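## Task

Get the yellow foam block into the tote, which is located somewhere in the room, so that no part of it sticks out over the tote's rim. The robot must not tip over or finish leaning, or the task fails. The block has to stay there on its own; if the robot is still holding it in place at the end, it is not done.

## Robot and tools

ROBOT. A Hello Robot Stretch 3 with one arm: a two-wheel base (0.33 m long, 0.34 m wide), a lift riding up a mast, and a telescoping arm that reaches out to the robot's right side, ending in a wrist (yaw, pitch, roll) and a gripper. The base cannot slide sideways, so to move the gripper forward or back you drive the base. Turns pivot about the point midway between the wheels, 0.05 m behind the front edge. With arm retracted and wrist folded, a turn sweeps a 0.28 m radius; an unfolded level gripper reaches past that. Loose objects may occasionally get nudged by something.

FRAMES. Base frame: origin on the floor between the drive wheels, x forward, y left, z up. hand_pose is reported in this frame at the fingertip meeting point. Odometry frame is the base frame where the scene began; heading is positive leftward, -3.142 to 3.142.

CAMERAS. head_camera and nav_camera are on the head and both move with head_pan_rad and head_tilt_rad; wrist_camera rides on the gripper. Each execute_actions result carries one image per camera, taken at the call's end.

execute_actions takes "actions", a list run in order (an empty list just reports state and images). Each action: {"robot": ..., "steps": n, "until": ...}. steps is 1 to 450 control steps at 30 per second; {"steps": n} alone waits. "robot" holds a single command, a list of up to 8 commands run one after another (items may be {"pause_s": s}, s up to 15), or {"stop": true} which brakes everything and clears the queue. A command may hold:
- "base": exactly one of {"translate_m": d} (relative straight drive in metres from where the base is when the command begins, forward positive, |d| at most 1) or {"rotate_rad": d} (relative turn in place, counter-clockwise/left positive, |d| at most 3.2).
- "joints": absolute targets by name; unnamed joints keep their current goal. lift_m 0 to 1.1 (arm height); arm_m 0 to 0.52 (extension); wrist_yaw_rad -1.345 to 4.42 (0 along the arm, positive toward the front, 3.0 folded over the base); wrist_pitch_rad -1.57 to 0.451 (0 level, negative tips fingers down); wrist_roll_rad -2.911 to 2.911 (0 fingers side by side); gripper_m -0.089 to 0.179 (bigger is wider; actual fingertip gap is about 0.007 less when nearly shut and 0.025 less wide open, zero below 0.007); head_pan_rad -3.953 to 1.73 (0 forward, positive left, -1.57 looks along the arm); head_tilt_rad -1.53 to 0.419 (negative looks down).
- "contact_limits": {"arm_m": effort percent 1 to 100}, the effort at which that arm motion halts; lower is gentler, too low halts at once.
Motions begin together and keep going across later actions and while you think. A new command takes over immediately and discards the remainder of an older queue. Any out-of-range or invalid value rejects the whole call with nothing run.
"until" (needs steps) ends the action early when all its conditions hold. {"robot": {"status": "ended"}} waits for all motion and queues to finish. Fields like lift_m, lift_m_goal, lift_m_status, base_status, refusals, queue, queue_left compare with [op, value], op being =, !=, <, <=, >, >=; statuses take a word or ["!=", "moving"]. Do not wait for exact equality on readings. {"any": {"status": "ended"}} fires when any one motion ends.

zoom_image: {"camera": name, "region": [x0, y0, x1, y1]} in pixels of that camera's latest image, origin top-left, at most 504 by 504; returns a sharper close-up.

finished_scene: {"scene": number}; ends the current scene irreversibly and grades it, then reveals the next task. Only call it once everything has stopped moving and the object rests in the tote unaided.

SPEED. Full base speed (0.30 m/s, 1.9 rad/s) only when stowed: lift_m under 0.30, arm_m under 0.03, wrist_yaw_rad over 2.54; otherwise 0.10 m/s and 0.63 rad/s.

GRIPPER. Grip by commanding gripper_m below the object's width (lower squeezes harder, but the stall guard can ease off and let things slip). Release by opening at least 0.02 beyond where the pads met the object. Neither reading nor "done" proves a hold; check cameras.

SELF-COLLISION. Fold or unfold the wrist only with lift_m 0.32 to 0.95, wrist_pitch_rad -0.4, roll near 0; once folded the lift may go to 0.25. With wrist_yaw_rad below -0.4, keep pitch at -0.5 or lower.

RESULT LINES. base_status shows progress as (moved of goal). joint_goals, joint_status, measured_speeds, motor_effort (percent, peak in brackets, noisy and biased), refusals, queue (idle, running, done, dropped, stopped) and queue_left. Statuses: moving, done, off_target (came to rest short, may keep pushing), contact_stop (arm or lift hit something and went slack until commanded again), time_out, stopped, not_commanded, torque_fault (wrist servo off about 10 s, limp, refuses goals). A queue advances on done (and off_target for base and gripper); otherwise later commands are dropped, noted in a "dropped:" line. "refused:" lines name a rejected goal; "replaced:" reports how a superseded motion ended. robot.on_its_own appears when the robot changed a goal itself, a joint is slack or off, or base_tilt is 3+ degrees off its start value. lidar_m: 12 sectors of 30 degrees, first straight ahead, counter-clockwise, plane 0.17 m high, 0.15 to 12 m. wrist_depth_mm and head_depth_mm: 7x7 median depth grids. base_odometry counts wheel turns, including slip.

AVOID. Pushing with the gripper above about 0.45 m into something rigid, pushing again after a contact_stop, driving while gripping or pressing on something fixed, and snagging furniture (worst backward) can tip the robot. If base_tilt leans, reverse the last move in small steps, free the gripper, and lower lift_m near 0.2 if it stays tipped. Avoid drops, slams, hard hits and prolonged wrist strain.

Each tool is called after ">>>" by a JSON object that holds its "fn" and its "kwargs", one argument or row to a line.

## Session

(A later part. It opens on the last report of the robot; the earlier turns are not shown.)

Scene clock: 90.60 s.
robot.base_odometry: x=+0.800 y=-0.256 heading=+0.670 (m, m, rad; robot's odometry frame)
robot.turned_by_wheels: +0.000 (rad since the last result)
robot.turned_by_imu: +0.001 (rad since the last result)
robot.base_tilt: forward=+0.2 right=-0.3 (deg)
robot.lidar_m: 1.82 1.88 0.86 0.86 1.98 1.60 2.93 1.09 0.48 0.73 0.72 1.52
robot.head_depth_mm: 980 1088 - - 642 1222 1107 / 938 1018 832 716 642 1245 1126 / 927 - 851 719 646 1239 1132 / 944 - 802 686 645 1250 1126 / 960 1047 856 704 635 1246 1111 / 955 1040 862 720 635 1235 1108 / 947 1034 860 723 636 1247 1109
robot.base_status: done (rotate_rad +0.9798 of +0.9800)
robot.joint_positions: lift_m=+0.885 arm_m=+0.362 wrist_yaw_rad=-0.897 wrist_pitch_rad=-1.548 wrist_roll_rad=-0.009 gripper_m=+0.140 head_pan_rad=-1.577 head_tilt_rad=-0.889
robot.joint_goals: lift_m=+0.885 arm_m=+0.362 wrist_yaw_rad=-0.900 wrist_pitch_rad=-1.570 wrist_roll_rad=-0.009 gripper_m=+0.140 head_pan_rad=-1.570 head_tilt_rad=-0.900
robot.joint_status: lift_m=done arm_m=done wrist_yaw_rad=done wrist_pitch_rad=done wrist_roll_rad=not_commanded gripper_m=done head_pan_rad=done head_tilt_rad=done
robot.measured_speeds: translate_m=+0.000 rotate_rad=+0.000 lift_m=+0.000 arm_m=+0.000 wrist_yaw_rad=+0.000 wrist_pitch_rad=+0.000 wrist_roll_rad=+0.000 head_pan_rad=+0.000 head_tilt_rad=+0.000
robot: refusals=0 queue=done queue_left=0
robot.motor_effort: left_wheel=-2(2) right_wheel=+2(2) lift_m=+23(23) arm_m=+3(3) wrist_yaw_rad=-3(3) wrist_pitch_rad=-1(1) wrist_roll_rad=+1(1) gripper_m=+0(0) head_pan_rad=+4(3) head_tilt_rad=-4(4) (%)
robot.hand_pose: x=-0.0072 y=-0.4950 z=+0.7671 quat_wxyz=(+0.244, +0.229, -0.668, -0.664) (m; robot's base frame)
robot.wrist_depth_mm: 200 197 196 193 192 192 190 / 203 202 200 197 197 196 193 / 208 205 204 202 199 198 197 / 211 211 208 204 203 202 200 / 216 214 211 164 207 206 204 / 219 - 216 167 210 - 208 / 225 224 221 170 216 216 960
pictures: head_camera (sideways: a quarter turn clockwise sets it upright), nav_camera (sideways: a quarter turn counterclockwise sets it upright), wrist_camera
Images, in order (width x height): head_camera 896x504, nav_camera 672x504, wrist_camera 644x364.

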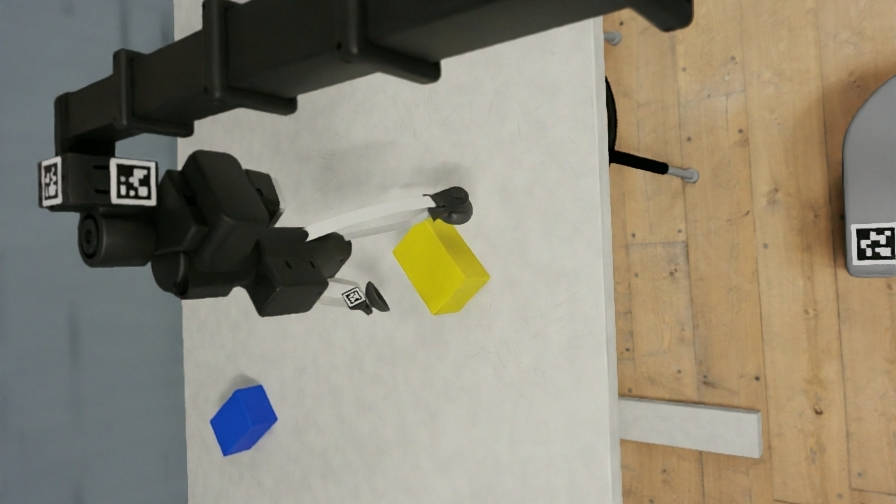

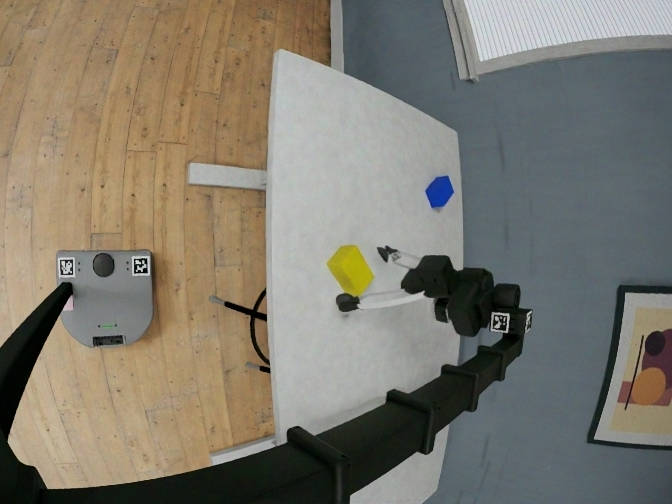

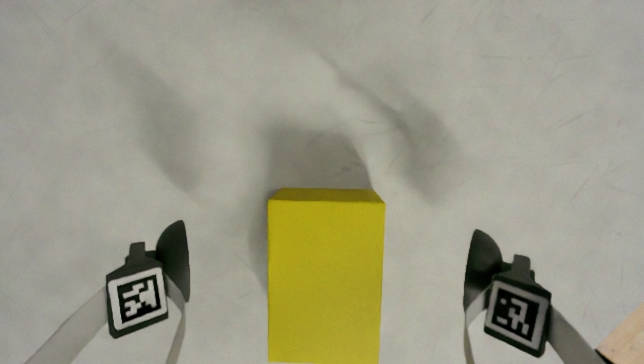

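>>> {"fn": "execute_actions", "kwargs": {
  "actions": [
    {"robot":[{"joints":{"lift_m":0.857}},{"joints":{"gripper_m":0.02}}],"steps":200,"until":{"robot":{"status":"ended"}}}
  ]
}}

Scene clock: 98.87 s.
robot.base_odometry: x=+0.800 y=-0.256 heading=+0.670 (m, m, rad; robot's odometry frame)
robot.turned_by_wheels: +0.000 (rad since the last result)
robot.turned_by_imu: +0.001 (rad since the last result)
robot.base_tilt: forward=+0.4 right=-0.3 (deg)
robot.lidar_m: 1.82 1.88 0.86 0.86 1.98 1.60 2.93 1.09 0.48 0.73 0.71 1.52
robot.head_depth_mm: 981 1059 - - 643 1218 1106 / 957 - 829 719 645 1244 1124 / 953 - 831 716 645 1245 1137 / 963 - - 674 645 1241 1131 / 961 1049 857 705 634 1240 1109 / 953 1043 861 722 634 1233 1114 / 947 1033 860 722 636 1251 1114
robot.base_status: done (rotate_rad +0.9798 of +0.9800)
robot.joint_positions: lift_m=+0.857 arm_m=+0.362 wrist_yaw_rad=-0.897 wrist_pitch_rad=-1.548 wrist_roll_rad=-0.009 gripper_m=+0.021 head_pan_rad=-1.577 head_tilt_rad=-0.889
robot.joint_goals: lift_m=+0.857 arm_m=+0.362 wrist_yaw_rad=-0.900 wrist_pitch_rad=-1.570 wrist_roll_rad=-0.009 gripper_m=+0.020 head_pan_rad=-1.570 head_tilt_rad=-0.900
robot.joint_status: lift_m=done arm_m=done wrist_yaw_rad=done wrist_pitch_rad=done wrist_roll_rad=not_commanded gripper_m=done head_pan_rad=done head_tilt_rad=done
robot.measured_speeds: translate_m=+0.000 rotate_rad=+0.000 lift_m=+0.000 arm_m=+0.000 wrist_yaw_rad=+0.000 wrist_pitch_rad=+0.000 wrist_roll_rad=+0.000 head_pan_rad=+0.000 head_tilt_rad=+0.000
robot: refusals=0 queue=done queue_left=0
robot.motor_effort: left_wheel=-2(2) right_wheel=+2(2) lift_m=+23(23) arm_m=+3(3) wrist_yaw_rad=-3(2) wrist_pitch_rad=-1(1) wrist_roll_rad=+1(0) gripper_m=-17(100) head_pan_rad=+4(4) head_tilt_rad=-4(3) (%)
robot.hand_pose: x=-0.0072 y=-0.4950 z=+0.7391 quat_wxyz=(+0.244, +0.229, -0.669, -0.664) (m; robot's base frame)
robot.wrist_depth_mm: 172 171 169 168 166 165 163 / 175 175 173 171 169 168 167 / 178 177 176 174 173 171 170 / 182 180 178 177 175 174 172 / 185 184 181 131 178 177 175 / 190 188 135 134 133 181 180 / 194 193 190 137 186 185 184
pictures: head_camera (sideways: a quarter turn clockwise sets it upright), nav_camera (sideways: a quarter turn counterclockwise sets it upright), wrist_camera
Images, in order (width x height): head_camera 896x504, nav_camera 672x504, wrist_camera 644x364.

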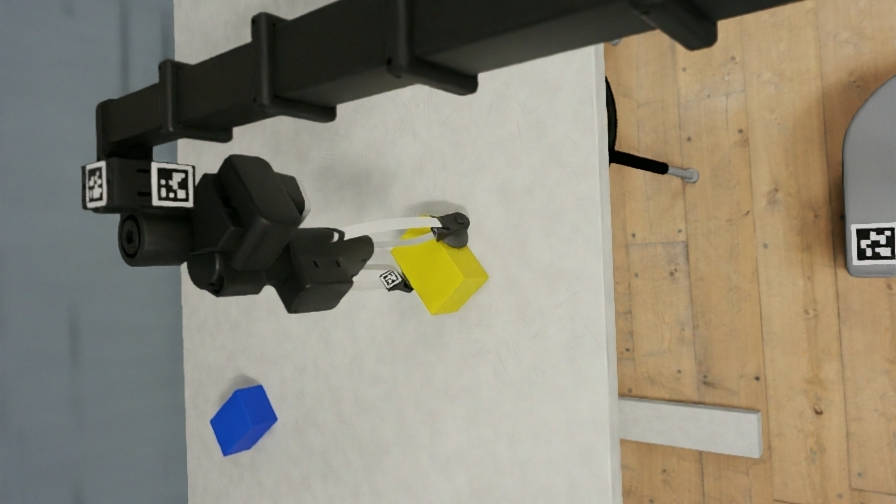

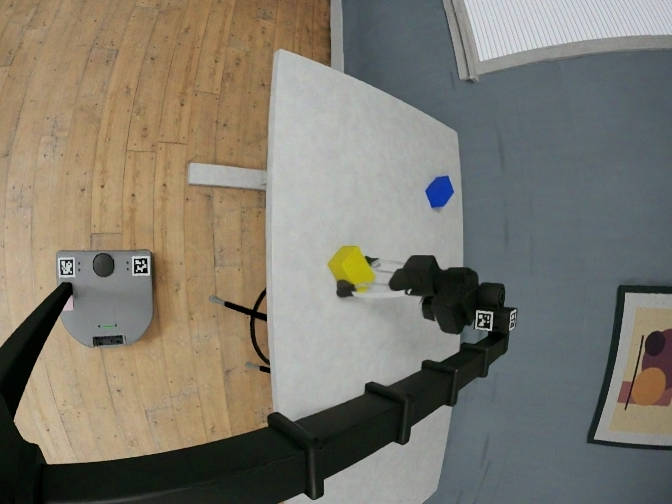

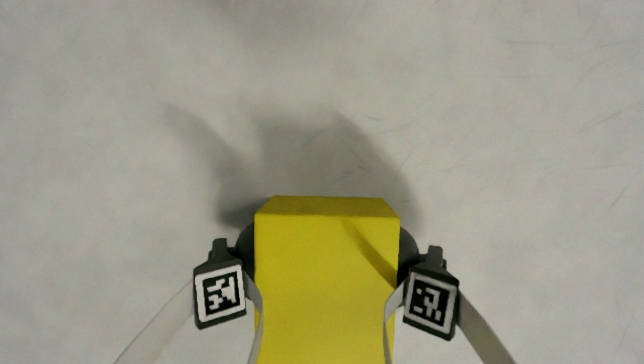

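The block is gripped. Next I'll lift it, retract the arm, and look for the tote.

>>> {"fn": "execute_actions", "kwargs": {
  "actions": [
    {"robot":[{"joints":{"lift_m":0.89,"head_pan_rad":0.9,"head_tilt_rad":-0.5}},{"joints":{"arm_m":0.0,"wrist_yaw_rad":0,"lift_m":0.9}}],"steps":300,"until":{"robot":{"status":"ended"}}}
  ]
}}

>>> {"fn": "execute_actions", "kwargs": {
  "actions": [
    {"robot":{"joints":{"head_pan_rad":-3.5}},"steps":300,"until":{"robot":{"status":"ended"}}}
  ]
}}

Scene clock: 109.07 s.
robot.base_odometry: x=+0.800 y=-0.256 heading=+0.670 (m, m, rad; robot's odometry frame)
robot.turned_by_wheels: +0.000 (rad since the last result)
robot.turned_by_imu: +0.001 (rad since the last result)
robot.base_tilt: forward=+0.2 right=-0.3 (deg)
robot.lidar_m: 1.82 1.88 0.86 0.86 1.98 1.60 2.93 1.09 0.48 0.73 0.71 1.52
robot.head_depth_mm: 1744 1873 2008 2205 1929 1529 1276 / 1906 2050 2230 2385 1926 1529 1268 / 2091 2281 2516 2567 1941 1549 1280 / 2322 2578 1217 1211 1362 1477 1273 / 2620 2876 1222 1092 1210 1352 1283 / 2574 2793 1228 991 1088 1213 1252 / 2381 2543 1245 918 992 1150 1261
robot.base_status: done (rotate_rad +0.9798 of +0.9800)
robot.joint_positions: lift_m=+0.900 arm_m=+0.002 wrist_yaw_rad=-0.001 wrist_pitch_rad=-1.548 wrist_roll_rad=-0.009 gripper_m=+0.021 head_pan_rad=+0.893 head_tilt_rad=-0.508
robot.joint_goals: lift_m=+0.900 arm_m=+0.000 wrist_yaw_rad=+0.000 wrist_pitch_rad=-1.570 wrist_roll_rad=-0.009 gripper_m=+0.020 head_pan_rad=+0.900 head_tilt_rad=-0.500
robot.joint_status: lift_m=done arm_m=done wrist_yaw_rad=done wrist_pitch_rad=done wrist_roll_rad=not_commanded gripper_m=done head_pan_rad=done head_tilt_rad=done
robot.measured_speeds: translate_m=+0.000 rotate_rad=+0.000 lift_m=+0.000 arm_m=+0.000 wrist_yaw_rad=+0.000 wrist_pitch_rad=+0.000 wrist_roll_rad=+0.000 head_pan_rad=+0.000 head_tilt_rad=+0.000
robot: refusals=0 queue=done queue_left=0
robot.motor_effort: left_wheel=-2(2) right_wheel=+2(2) lift_m=+29(30) arm_m=-5(5) wrist_yaw_rad=+2(5) wrist_pitch_rad=-1(1) wrist_roll_rad=+1(1) gripper_m=-18(16) head_pan_rad=+4(55) head_tilt_rad=+2(20) (%)
robot.hand_pose: x=-0.0216 y=-0.1286 z=+0.7818 quat_wxyz=(+0.507, +0.496, -0.503, -0.493) (m; robot's base frame)
robot.wrist_depth_mm: 941 932 917 909 889 884 878 / 953 968 948 924 908 895 904 / 977 957 927 930 925 923 906 / 971 967 947 956 949 939 941 / - 992 - 132 967 960 952 / - - 135 134 133 974 983 / - - - 137 - - -
pictures: head_camera (sideways: a quarter turn clockwise sets it upright), nav_camera (sideways: a quarter turn counterclockwise sets it upright), wrist_camera
Images, in order (width x height): head_camera 896x504, nav_camera 672x504, wrist_camera 644x364.

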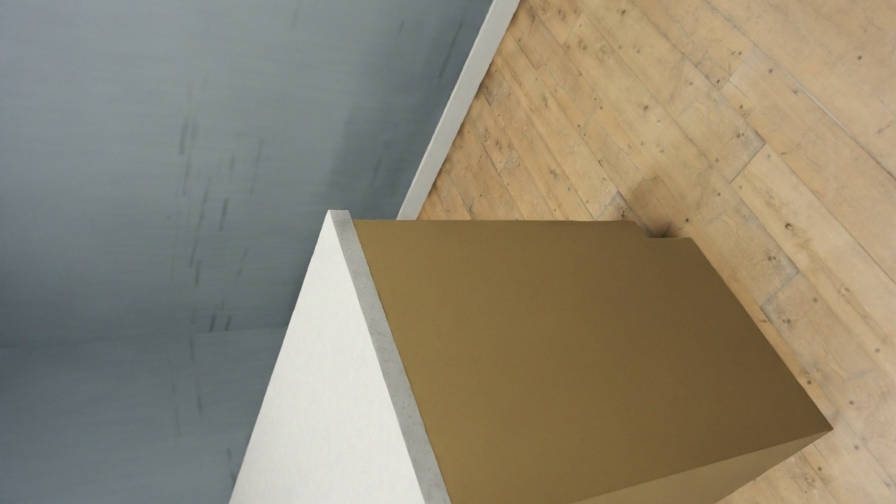

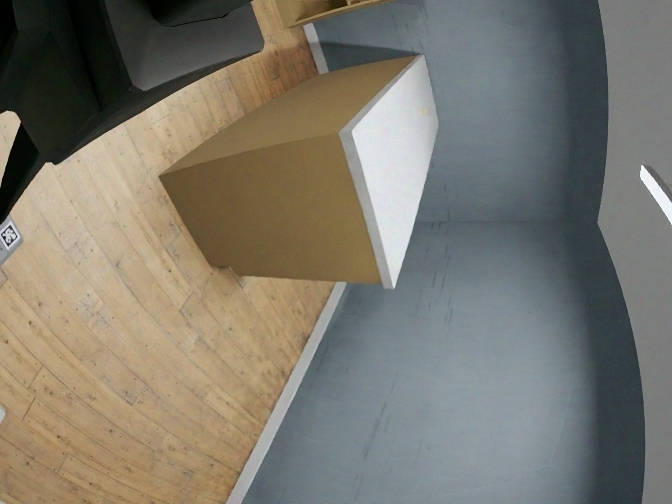

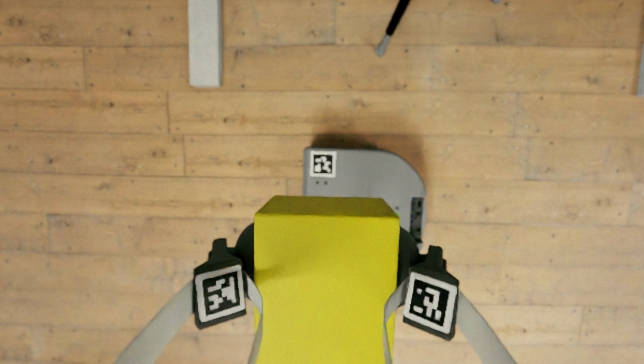

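Scene clock: 111.47 s.
robot.base_odometry: x=+0.800 y=-0.256 heading=+0.670 (m, m, rad; robot's odometry frame)
robot.turned_by_wheels: +0.000 (rad since the last result)
robot.turned_by_imu: +0.000 (rad since the last result)
robot.base_tilt: forward=+0.2 right=-0.4 (deg)
robot.lidar_m: 1.82 1.88 0.87 0.86 1.98 1.60 2.93 1.09 0.48 0.73 0.71 1.52
robot.head_depth_mm: 3075 3260 1749 1916 - - - / 2922 3149 1646 1816 - - - / 2799 2981 1742 1907 - - - / 2702 2897 3121 2394 2131 - - / 2585 2831 3116 2648 2159 - - / 2523 2725 2994 2638 2125 - 1229 / 2399 2628 2828 2666 1984 1559 1285
robot.base_status: done (rotate_rad +0.9798 of +0.9800)
robot.joint_positions: lift_m=+0.900 arm_m=+0.002 wrist_yaw_rad=-0.001 wrist_pitch_rad=-1.548 wrist_roll_rad=-0.009 gripper_m=+0.021 head_pan_rad=-3.493 head_tilt_rad=-0.508
robot.joint_goals: lift_m=+0.900 arm_m=+0.000 wrist_yaw_rad=+0.000 wrist_pitch_rad=-1.570 wrist_roll_rad=-0.009 gripper_m=+0.020 head_pan_rad=-3.500 head_tilt_rad=-0.500
robot.joint_status: lift_m=done arm_m=done wrist_yaw_rad=done wrist_pitch_rad=done wrist_roll_rad=not_commanded gripper_m=done head_pan_rad=done head_tilt_rad=done
robot.measured_speeds: translate_m=+0.000 rotate_rad=+0.000 lift_m=+0.000 arm_m=+0.000 wrist_yaw_rad=+0.000 wrist_pitch_rad=+0.000 wrist_roll_rad=+0.000 head_pan_rad=+0.000 head_tilt_rad=+0.000
robot: refusals=0 queue=done queue_left=0
robot.motor_effort: left_wheel=-2(2) right_wheel=+2(2) lift_m=+29(29) arm_m=-5(5) wrist_yaw_rad=+2(1) wrist_pitch_rad=-1(1) wrist_roll_rad=+1(1) gripper_m=-16(18) head_pan_rad=-4(53) head_tilt_rad=+1(2) (%)
robot.hand_pose: x=-0.0216 y=-0.1286 z=+0.7818 quat_wxyz=(+0.507, +0.496, -0.503, -0.493) (m; robot's base frame)
robot.wrist_depth_mm: 926 904 903 918 894 906 877 / 926 957 949 925 909 921 896 / 957 955 958 943 929 923 912 / 979 998 979 960 934 931 919 / - 981 978 131 972 961 936 / - - 135 134 134 986 986 / - - - 137 - 993 979
pictures: head_camera (sideways: a quarter turn clockwise sets it upright), nav_camera (sideways: a quarter turn counterclockwise sets it upright), wrist_camera
Images, in order (width x height): head_camera 896x504, nav_camera 672x504, wrist_camera 644x364.

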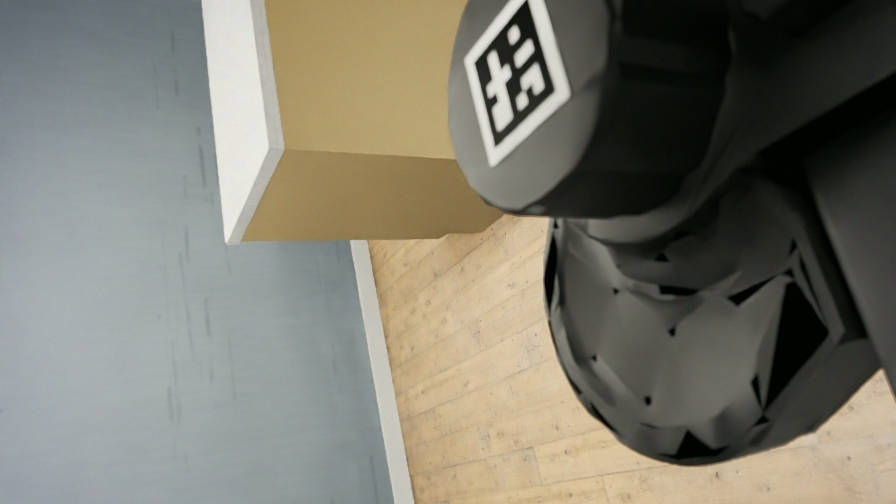

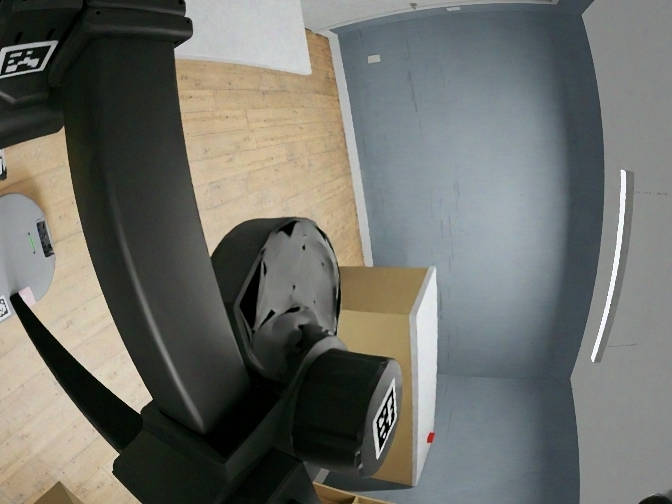

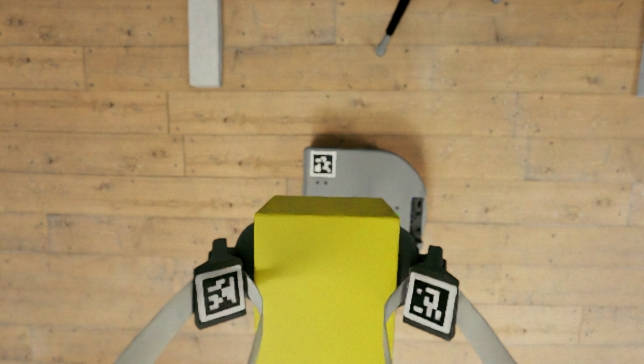

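>>> {"fn": "execute_actions", "kwargs": {
  "actions": [
    {"robot":[{"joints":{"wrist_pitch_rad":-0.4,"head_pan_rad":1.3}},{"joints":{"wrist_yaw_rad":2.7}}],"steps":300,"until":{"robot":{"status":"ended"}}},
    {"robot":{"joints":{"lift_m":0.28},"base":{"translate_m":1.0}},"steps":400,"until":{"robot":{"status":"ended"}}}
  ]
}}

Scene clock: 136.27 s.
robot.base_odometry: x=+1.584 y=+0.365 heading=+0.670 (m, m, rad; robot's odometry frame)
robot.turned_by_wheels: +0.000 (rad since the last result)
robot.turned_by_imu: +0.004 (rad since the last result)
robot.base_tilt: forward=+0.1 right=-0.3 (deg)
robot.lidar_m: 0.82 0.85 1.16 0.87 0.88 2.52 3.90 0.90 0.90 1.07 1.10 0.86
robot.head_depth_mm: 1179 1249 1320 1399 1475 1481 1272 / 1397 1491 1581 1704 1772 1533 1272 / 1714 1851 2018 2215 1933 1548 1276 / 2225 2484 2734 2569 1935 1541 1273 / 2321 2543 2765 2633 1953 1546 1280 / 2256 2452 2684 2550 1964 1561 1287 / 2190 2368 2547 2533 1892 1502 1283
robot.base_status: done (translate_m +1.0000 of +1.0000)
robot.joint_positions: lift_m=+0.280 arm_m=+0.002 wrist_yaw_rad=+2.698 wrist_pitch_rad=-0.421 wrist_roll_rad=-0.009 gripper_m=+0.021 head_pan_rad=+1.293 head_tilt_rad=-0.507
robot.joint_goals: lift_m=+0.280 arm_m=+0.000 wrist_yaw_rad=+2.700 wrist_pitch_rad=-0.400 wrist_roll_rad=-0.009 gripper_m=+0.020 head_pan_rad=+1.300 head_tilt_rad=-0.500
robot.joint_status: lift_m=done arm_m=done wrist_yaw_rad=done wrist_pitch_rad=done wrist_roll_rad=not_commanded gripper_m=done head_pan_rad=done head_tilt_rad=done
robot.measured_speeds: translate_m=+0.000 rotate_rad=+0.000 lift_m=+0.000 arm_m=+0.000 wrist_yaw_rad=+0.000 wrist_pitch_rad=+0.000 wrist_roll_rad=+0.000 head_pan_rad=+0.000 head_tilt_rad=+0.000
robot: refusals=0 queue=done queue_left=0
robot.motor_effort: left_wheel=-2(6) right_wheel=+2(8) lift_m=+23(28) arm_m=-4(5) wrist_yaw_rad=+3(3) wrist_pitch_rad=+6(7) wrist_roll_rad=+0(0) gripper_m=-17(17) head_pan_rad=+4(54) head_tilt_rad=+2(3) (%)
robot.hand_pose: x=+0.0750 y=+0.0552 z=+0.2920 quat_wxyz=(+0.297, +0.704, -0.006, +0.645) (m; robot's base frame)
robot.wrist_depth_mm: 685 - - - - 827 662 / 733 - - - - 877 676 / 819 - - - - 903 694 / - 770 769 775 762 774 717 / - 610 590 132 595 616 617 / - 522 135 134 133 515 512 / 438 - - 136 426 433 438
pictures: head_camera (sideways: a quarter turn clockwise sets it upright), nav_camera (sideways: a quarter turn counterclockwise sets it upright), wrist_camera
Images, in order (width x height): head_camera 896x504, nav_camera 672x504, wrist_camera 644x364.

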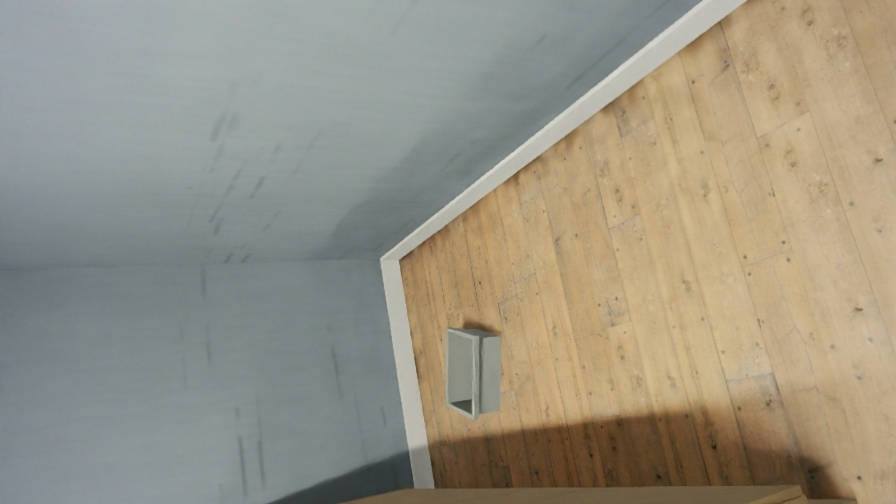

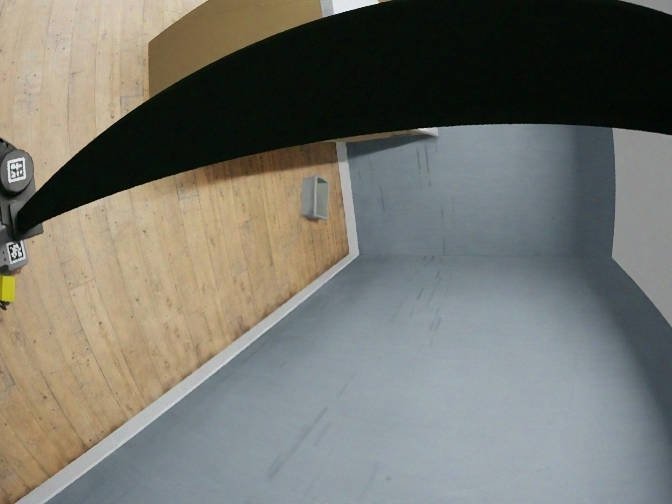

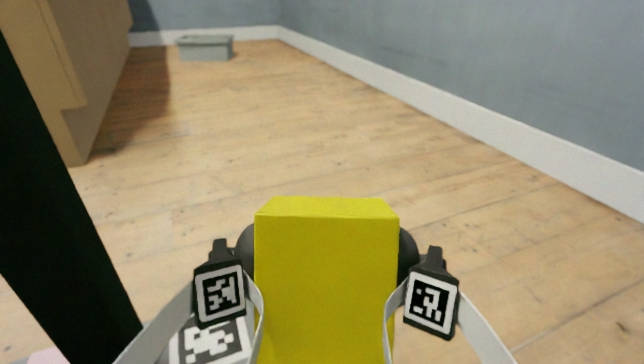

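>>> {"fn": "execute_actions", "kwargs": {
  "actions": [
    {"robot":[{"base":{"rotate_rad":1.45},"joints":{"head_pan_rad":-1.57,"head_tilt_rad":-1.0}},{"base":{"translate_m":1.0}},{"base":{"translate_m":0.5}},{"base":{"rotate_rad":1.8}},{"joints":{"lift_m":0.36}},{"joints":{"wrist_yaw_rad":0}}],"steps":450,"until":{"robot":{"status":"ended"}}},
    {"steps":200,"until":{"robot":{"status":"ended"}}}
  ]
}}

Scene clock: 163.47 s.
robot.base_odometry: x=+0.801 y=+1.644 heading=-2.364 (m, m, rad; robot's odometry frame)
robot.turned_by_wheels: +3.250 (rad since the last result)
robot.turned_by_imu: +3.304 (rad since the last result)
robot.base_tilt: forward=+0.1 right=-0.3 (deg)
robot.lidar_m: 0.40 0.43 0.63 1.82 0.81 0.63 0.61 0.66 0.96 1.19 0.53 0.41
robot.head_depth_mm: 1103 1308 1617 1525 1341 1202 1094 / 1110 1322 1631 1515 1350 1231 - / 1116 1338 1630 1519 1340 1250 - / 1127 1335 1645 1521 1304 1191 - / 1132 1356 1657 1538 1331 1211 1098 / 1139 1294 1427 1497 1349 1213 1100 / 961 990 1018 1050 1077 1180 1100
robot.base_status: done (rotate_rad +1.7998 of +1.8000)
robot.joint_positions: lift_m=+0.360 arm_m=+0.002 wrist_yaw_rad=+0.003 wrist_pitch_rad=-0.421 wrist_roll_rad=-0.009 gripper_m=+0.021 head_pan_rad=-1.564 head_tilt_rad=-0.988
robot.joint_goals: lift_m=+0.360 arm_m=+0.000 wrist_yaw_rad=+0.000 wrist_pitch_rad=-0.400 wrist_roll_rad=-0.009 gripper_m=+0.020 head_pan_rad=-1.570 head_tilt_rad=-1.000
robot.joint_status: lift_m=done arm_m=done wrist_yaw_rad=done wrist_pitch_rad=done wrist_roll_rad=not_commanded gripper_m=done head_pan_rad=done head_tilt_rad=done
robot.measured_speeds: translate_m=+0.000 rotate_rad=+0.000 lift_m=+0.000 arm_m=+0.000 wrist_yaw_rad=+0.000 wrist_pitch_rad=+0.000 wrist_roll_rad=+0.000 head_pan_rad=+0.000 head_tilt_rad=+0.000
robot: refusals=0 queue=done queue_left=0
robot.motor_effort: left_wheel=-2(10) right_wheel=+2(9) lift_m=+29(31) arm_m=-5(5) wrist_yaw_rad=-3(1) wrist_pitch_rad=+6(6) wrist_roll_rad=+1(1) gripper_m=-17(18) head_pan_rad=-4(47) head_tilt_rad=-3(24) (%)
robot.hand_pose: x=-0.0208 y=-0.3710 z=+0.3718 quat_wxyz=(+0.695, +0.150, -0.688, -0.146) (m; robot's base frame)
robot.wrist_depth_mm: 410 553 902 898 859 823 792 / 414 565 962 970 953 880 848 / 420 581 - - - 974 860 / 422 599 903 929 929 950 855 / 434 671 708 132 735 741 742 / 501 606 135 134 134 606 613 / 492 519 504 137 398 522 524
pictures: head_camera (sideways: a quarter turn clockwise sets it upright), nav_camera (sideways: a quarter turn counterclockwise sets it upright), wrist_camera
Images, in order (width x height): head_camera 896x504, nav_camera 672x504, wrist_camera 644x364.

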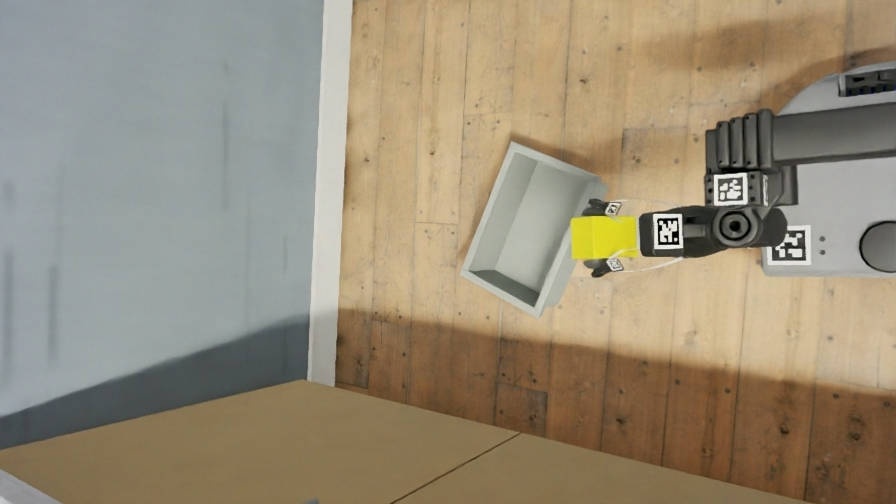

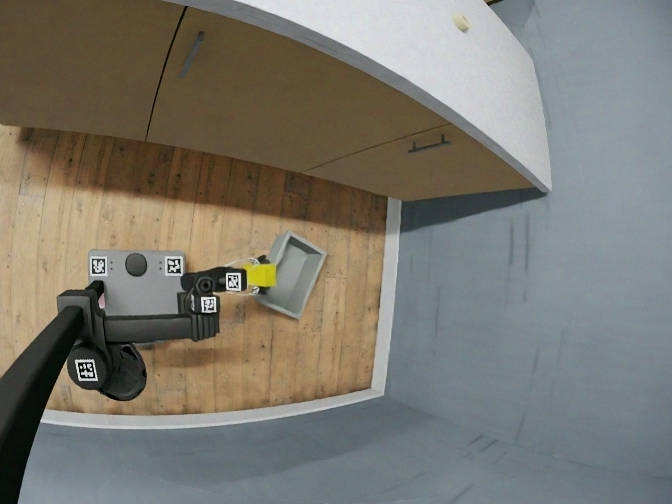

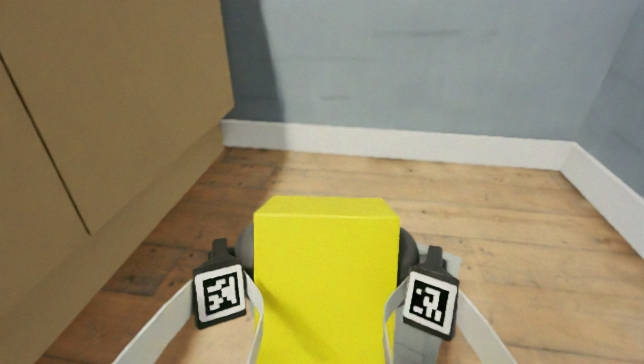

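>>> {"fn": "execute_actions", "kwargs": {
  "actions": [
    {"robot":{"joints":{"wrist_pitch_rad":-1.57,"arm_m":0.48,"wrist_yaw_rad":-0.35,"lift_m":0.31}},"steps":300,"until":{"robot":{"status":"ended"}}}
  ]
}}

Scene clock: 177.80 s.
robot.base_odometry: x=+0.801 y=+1.644 heading=-2.364 (m, m, rad; robot's odometry frame)
robot.turned_by_wheels: +0.000 (rad since the last result)
robot.turned_by_imu: +0.001 (rad since the last result)
robot.base_tilt: forward=+0.4 right=-0.3 (deg)
robot.lidar_m: 0.40 0.43 0.63 1.82 0.81 0.63 0.62 0.66 0.96 1.19 0.53 0.41
robot.head_depth_mm: 1100 1310 1610 1519 1344 1209 1095 / 1108 1321 1630 1514 1347 1213 - / 1117 1325 1618 1514 1325 1210 - / 1127 1339 1639 1506 1306 1202 - / 1131 1354 1645 1519 1331 1209 1095 / 1140 1289 1436 1495 1354 1214 1096 / 962 991 1019 1052 1077 1178 1099
robot.base_status: done (rotate_rad +1.7998 of +1.8000)
robot.joint_positions: lift_m=+0.310 arm_m=+0.480 wrist_yaw_rad=-0.349 wrist_pitch_rad=-1.547 wrist_roll_rad=-0.009 gripper_m=+0.021 head_pan_rad=-1.564 head_tilt_rad=-0.988
robot.joint_goals: lift_m=+0.310 arm_m=+0.480 wrist_yaw_rad=-0.350 wrist_pitch_rad=-1.570 wrist_roll_rad=-0.009 gripper_m=+0.020 head_pan_rad=-1.570 head_tilt_rad=-1.000
robot.joint_status: lift_m=done arm_m=done wrist_yaw_rad=done wrist_pitch_rad=done wrist_roll_rad=not_commanded gripper_m=done head_pan_rad=done head_tilt_rad=done
robot.measured_speeds: translate_m=+0.000 rotate_rad=+0.000 lift_m=+0.000 arm_m=+0.000 wrist_yaw_rad=+0.000 wrist_pitch_rad=+0.000 wrist_roll_rad=+0.000 head_pan_rad=+0.000 head_tilt_rad=+0.000
robot: refusals=0 queue=done queue_left=0
robot.motor_effort: left_wheel=-2(3) right_wheel=+2(2) lift_m=+23(29) arm_m=+4(3) wrist_yaw_rad=-1(5) wrist_pitch_rad=-2(7) wrist_roll_rad=+0(1) gripper_m=-17(17) head_pan_rad=-3(3) head_tilt_rad=-3(5) (%)
robot.hand_pose: x=-0.0155 y=-0.6077 z=+0.1921 quat_wxyz=(+0.415, +0.401, -0.582, -0.573) (m; robot's base frame)
robot.wrist_depth_mm: 342 343 336 331 331 327 323 / 350 349 234 226 223 333 331 / 355 353 316 344 340 287 239 / 362 361 332 351 347 301 343 / 369 366 263 132 350 289 348 / 377 374 135 133 133 278 359 / 389 385 382 137 243 242 365
pictures: head_camera (sideways: a quarter turn clockwise sets it upright), nav_camera (sideways: a quarter turn counterclockwise sets it upright), wrist_camera
Images, in order (width x height): head_camera 896x504, nav_camera 672x504, wrist_camera 644x364.

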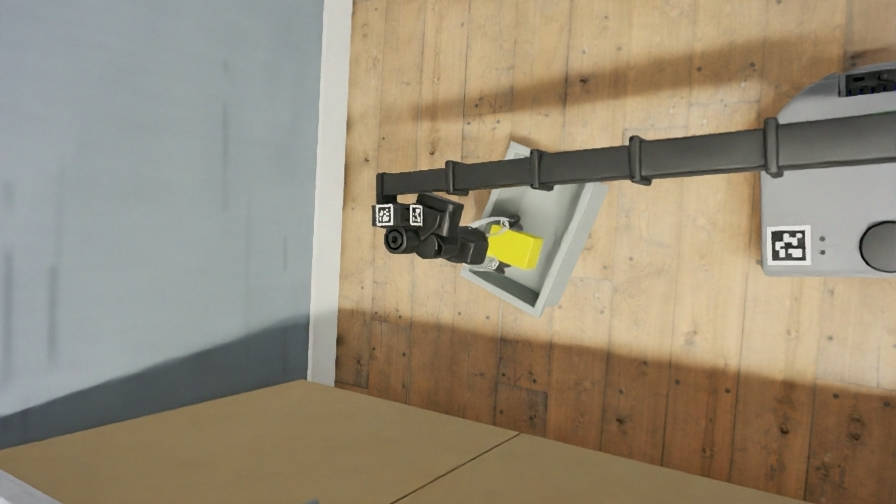

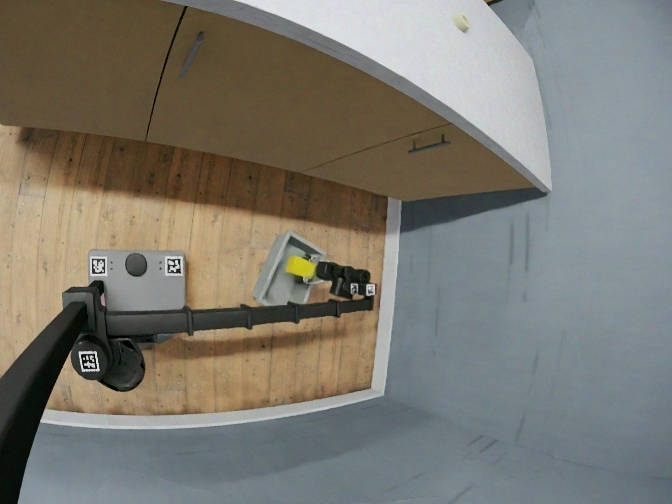

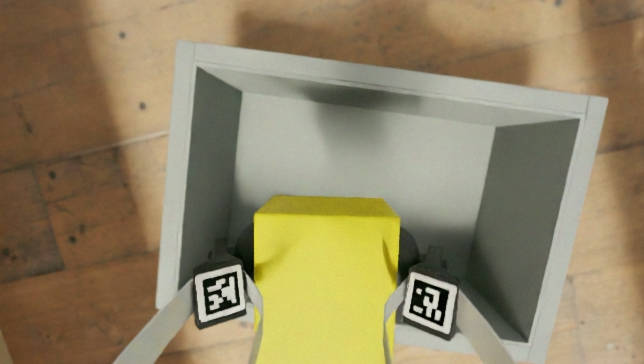

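>>> {"fn": "execute_actions", "kwargs": {
  "actions": [
    {"robot":[{"base":{"translate_m":-0.038},"joints":{"wrist_yaw_rad":-0.47}},{"joints":{"lift_m":0.16}}],"steps":300,"until":{"robot":{"status":"ended"}}}
  ]
}}

Scene clock: 188.43 s.
robot.base_odometry: x=+0.828 y=+1.671 heading=-2.364 (m, m, rad; robot's odometry frame)
robot.turned_by_wheels: +0.000 (rad since the last result)
robot.turned_by_imu: +0.001 (rad since the last result)
robot.base_tilt: forward=+0.3 right=-0.3 (deg)
robot.lidar_m: 0.44 0.47 0.69 1.71 0.76 0.59 0.58 0.62 0.90 1.21 0.58 0.45
robot.head_depth_mm: 1097 1299 1603 1514 1346 1208 1095 / 1103 1316 1616 1513 1350 1206 - / 1112 1325 1620 1544 1328 1209 - / 1120 1333 1637 1557 1306 1210 - / 1130 1356 1649 1528 1327 1206 1100 / 1136 1334 1584 1523 1354 1213 1097 / 1059 1088 1114 1147 1179 1196 1103
robot.base_status: done (translate_m -0.0380 of -0.0380)
robot.joint_positions: lift_m=+0.160 arm_m=+0.480 wrist_yaw_rad=-0.467 wrist_pitch_rad=-1.547 wrist_roll_rad=-0.009 gripper_m=+0.021 head_pan_rad=-1.564 head_tilt_rad=-0.988
robot.joint_goals: lift_m=+0.160 arm_m=+0.480 wrist_yaw_rad=-0.470 wrist_pitch_rad=-1.570 wrist_roll_rad=-0.009 gripper_m=+0.020 head_pan_rad=-1.570 head_tilt_rad=-1.000
robot.joint_status: lift_m=done arm_m=done wrist_yaw_rad=done wrist_pitch_rad=done wrist_roll_rad=not_commanded gripper_m=done head_pan_rad=done head_tilt_rad=done
robot.measured_speeds: translate_m=+0.000 rotate_rad=+0.000 lift_m=+0.000 arm_m=+0.000 wrist_yaw_rad=+0.000 wrist_pitch_rad=+0.000 wrist_roll_rad=+0.000 head_pan_rad=+0.000 head_tilt_rad=+0.000
robot: refusals=0 queue=done queue_left=0
robot.motor_effort: left_wheel=-2(6) right_wheel=+3(4) lift_m=+23(24) arm_m=+3(3) wrist_yaw_rad=-2(2) wrist_pitch_rad=-2(1) wrist_roll_rad=+1(1) gripper_m=-17(16) head_pan_rad=-4(4) head_tilt_rad=-4(5) (%)
robot.hand_pose: x=-0.0135 y=-0.6085 z=+0.0421 quat_wxyz=(+0.381, +0.366, -0.604, -0.596) (m; robot's base frame)
robot.wrist_depth_mm: - 76 75 75 74 73 73 / 141 126 122 119 116 113 110 / 168 197 196 194 192 190 154 / 168 200 199 197 196 194 154 / 170 205 203 131 197 197 153 / 171 208 135 134 134 202 152 / 172 211 212 137 207 205 152
pictures: head_camera (sideways: a quarter turn clockwise sets it upright), nav_camera (sideways: a quarter turn counterclockwise sets it upright), wrist_camera
Images, in order (width x height): head_camera 896x504, nav_camera 672x504, wrist_camera 644x364.

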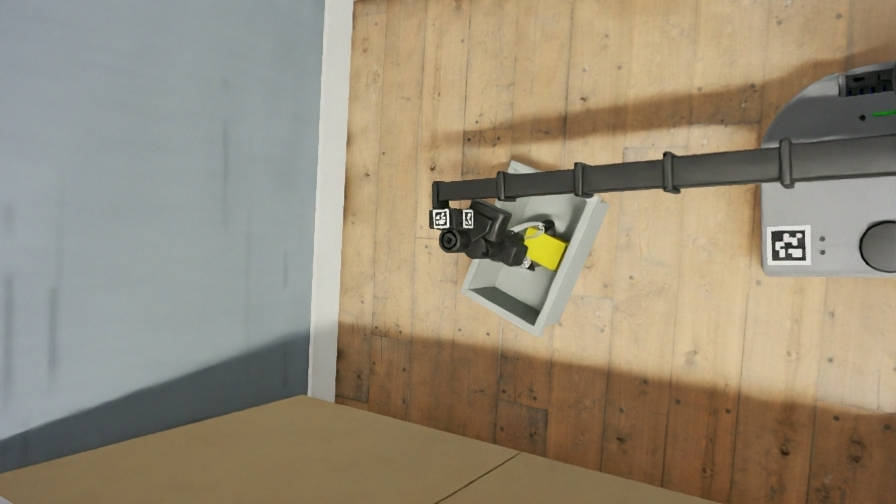

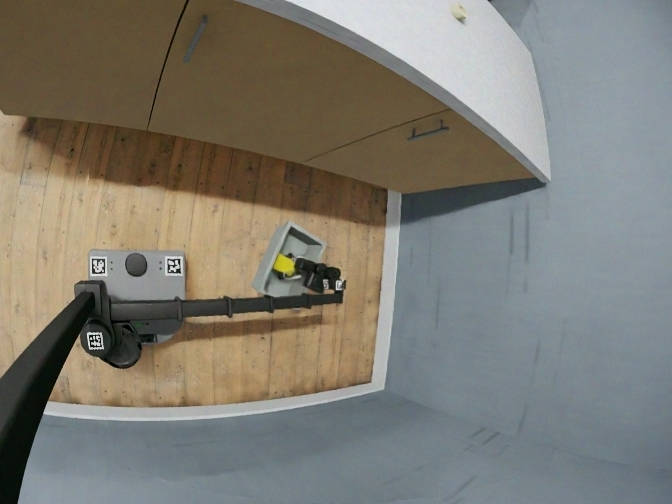

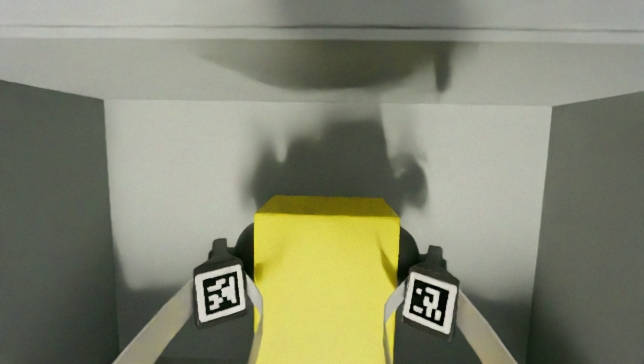

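Floor depth reads 197 mm against 177 mm at the grasp, so the block needs to go 2 cm lower before release.

>>> {"fn": "execute_actions", "kwargs": {
  "actions": [
    {"robot":[{"joints":{"lift_m":0.142}},{"joints":{"gripper_m":0.11}},{"joints":{"lift_m":0.29}}],"steps":300,"until":{"robot":{"status":"ended"}}}
  ]
}}

Scene clock: 195.17 s.
robot.base_odometry: x=+0.828 y=+1.671 heading=-2.364 (m, m, rad; robot's odometry frame)
robot.turned_by_wheels: +0.000 (rad since the last result)
robot.turned_by_imu: +0.001 (rad since the last result)
robot.base_tilt: forward=+0.3 right=-0.3 (deg)
robot.lidar_m: 0.44 0.47 0.68 1.72 0.76 0.59 0.58 0.62 0.91 1.21 0.58 0.45
robot.head_depth_mm: 1097 1299 1593 1508 1346 1205 1092 / 1105 1317 1624 1516 1344 1202 - / 1113 1326 1621 1518 1350 1212 - / 1123 1339 1642 1520 1319 1211 - / 1124 1350 1652 1517 1337 1209 1098 / 1139 1333 1571 1540 1347 1208 1096 / 1060 1087 1116 1154 1185 1198 1093
robot.base_status: done (translate_m -0.0380 of -0.0380)
robot.joint_positions: lift_m=+0.290 arm_m=+0.480 wrist_yaw_rad=-0.467 wrist_pitch_rad=-1.547 wrist_roll_rad=-0.009 gripper_m=+0.110 head_pan_rad=-1.564 head_tilt_rad=-0.988
robot.joint_goals: lift_m=+0.290 arm_m=+0.480 wrist_yaw_rad=-0.470 wrist_pitch_rad=-1.570 wrist_roll_rad=-0.009 gripper_m=+0.110 head_pan_rad=-1.570 head_tilt_rad=-1.000
robot.joint_status: lift_m=done arm_m=done wrist_yaw_rad=done wrist_pitch_rad=done wrist_roll_rad=not_commanded gripper_m=done head_pan_rad=done head_tilt_rad=done
robot.measured_speeds: translate_m=+0.000 rotate_rad=+0.000 lift_m=+0.000 arm_m=+0.000 wrist_yaw_rad=+0.000 wrist_pitch_rad=+0.000 wrist_roll_rad=+0.000 head_pan_rad=+0.000 head_tilt_rad=+0.000
robot: refusals=0 queue=done queue_left=0
robot.motor_effort: left_wheel=-2(3) right_wheel=+2(2) lift_m=+29(31) arm_m=+3(3) wrist_yaw_rad=-3(3) wrist_pitch_rad=-1(2) wrist_roll_rad=+0(0) gripper_m=+0(97) head_pan_rad=-3(3) head_tilt_rad=-5(4) (%)
robot.hand_pose: x=-0.0134 y=-0.6084 z=+0.1718 quat_wxyz=(+0.380, +0.366, -0.604, -0.596) (m; robot's base frame)
robot.wrist_depth_mm: 320 319 320 313 310 307 307 / 327 208 321 316 315 312 312 / 336 231 324 323 321 221 319 / 341 249 332 288 326 238 326 / 349 251 339 293 333 234 329 / 356 230 323 305 327 217 334 / 359 230 237 239 241 231 345
pictures: head_camera (sideways: a quarter turn clockwise sets it upright), nav_camera (sideways: a quarter turn counterclockwise sets it upright), wrist_camera
Images, in order (width x height): head_camera 896x504, nav_camera 672x504, wrist_camera 644x364.

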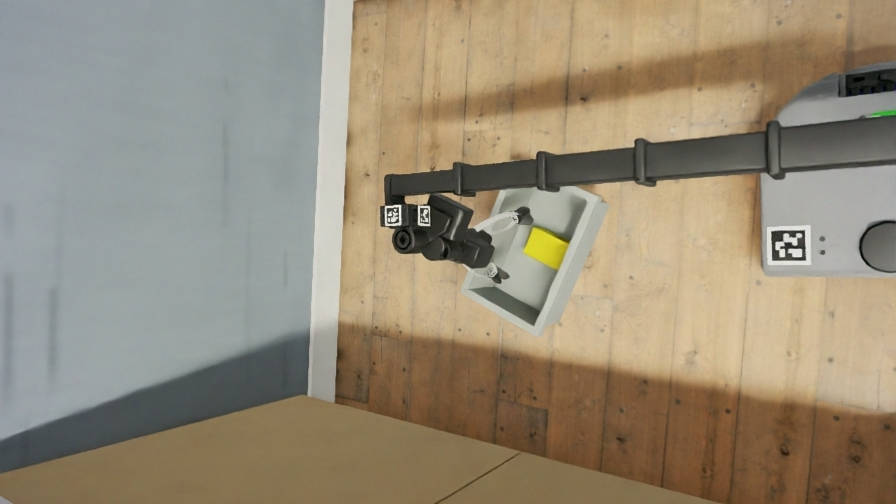

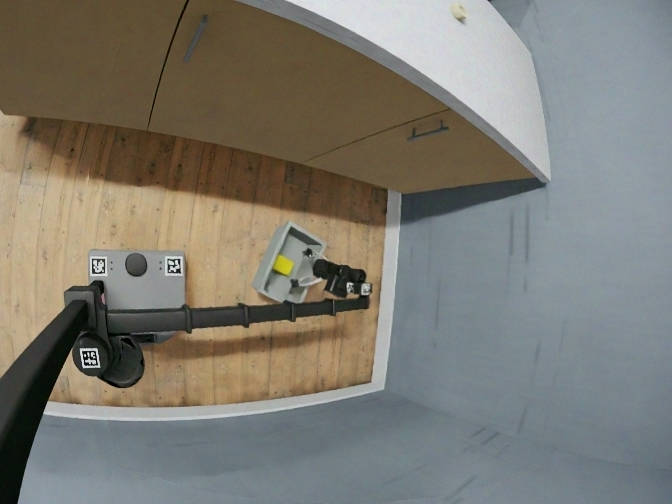

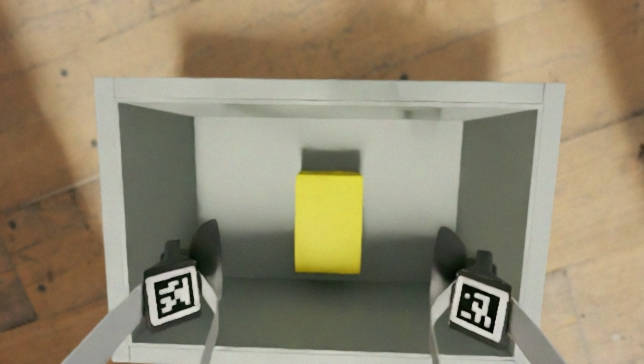

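>>> {"fn": "finished_scene", "kwargs": {
  "scene": 1
}}

The scene is finished: the task was done.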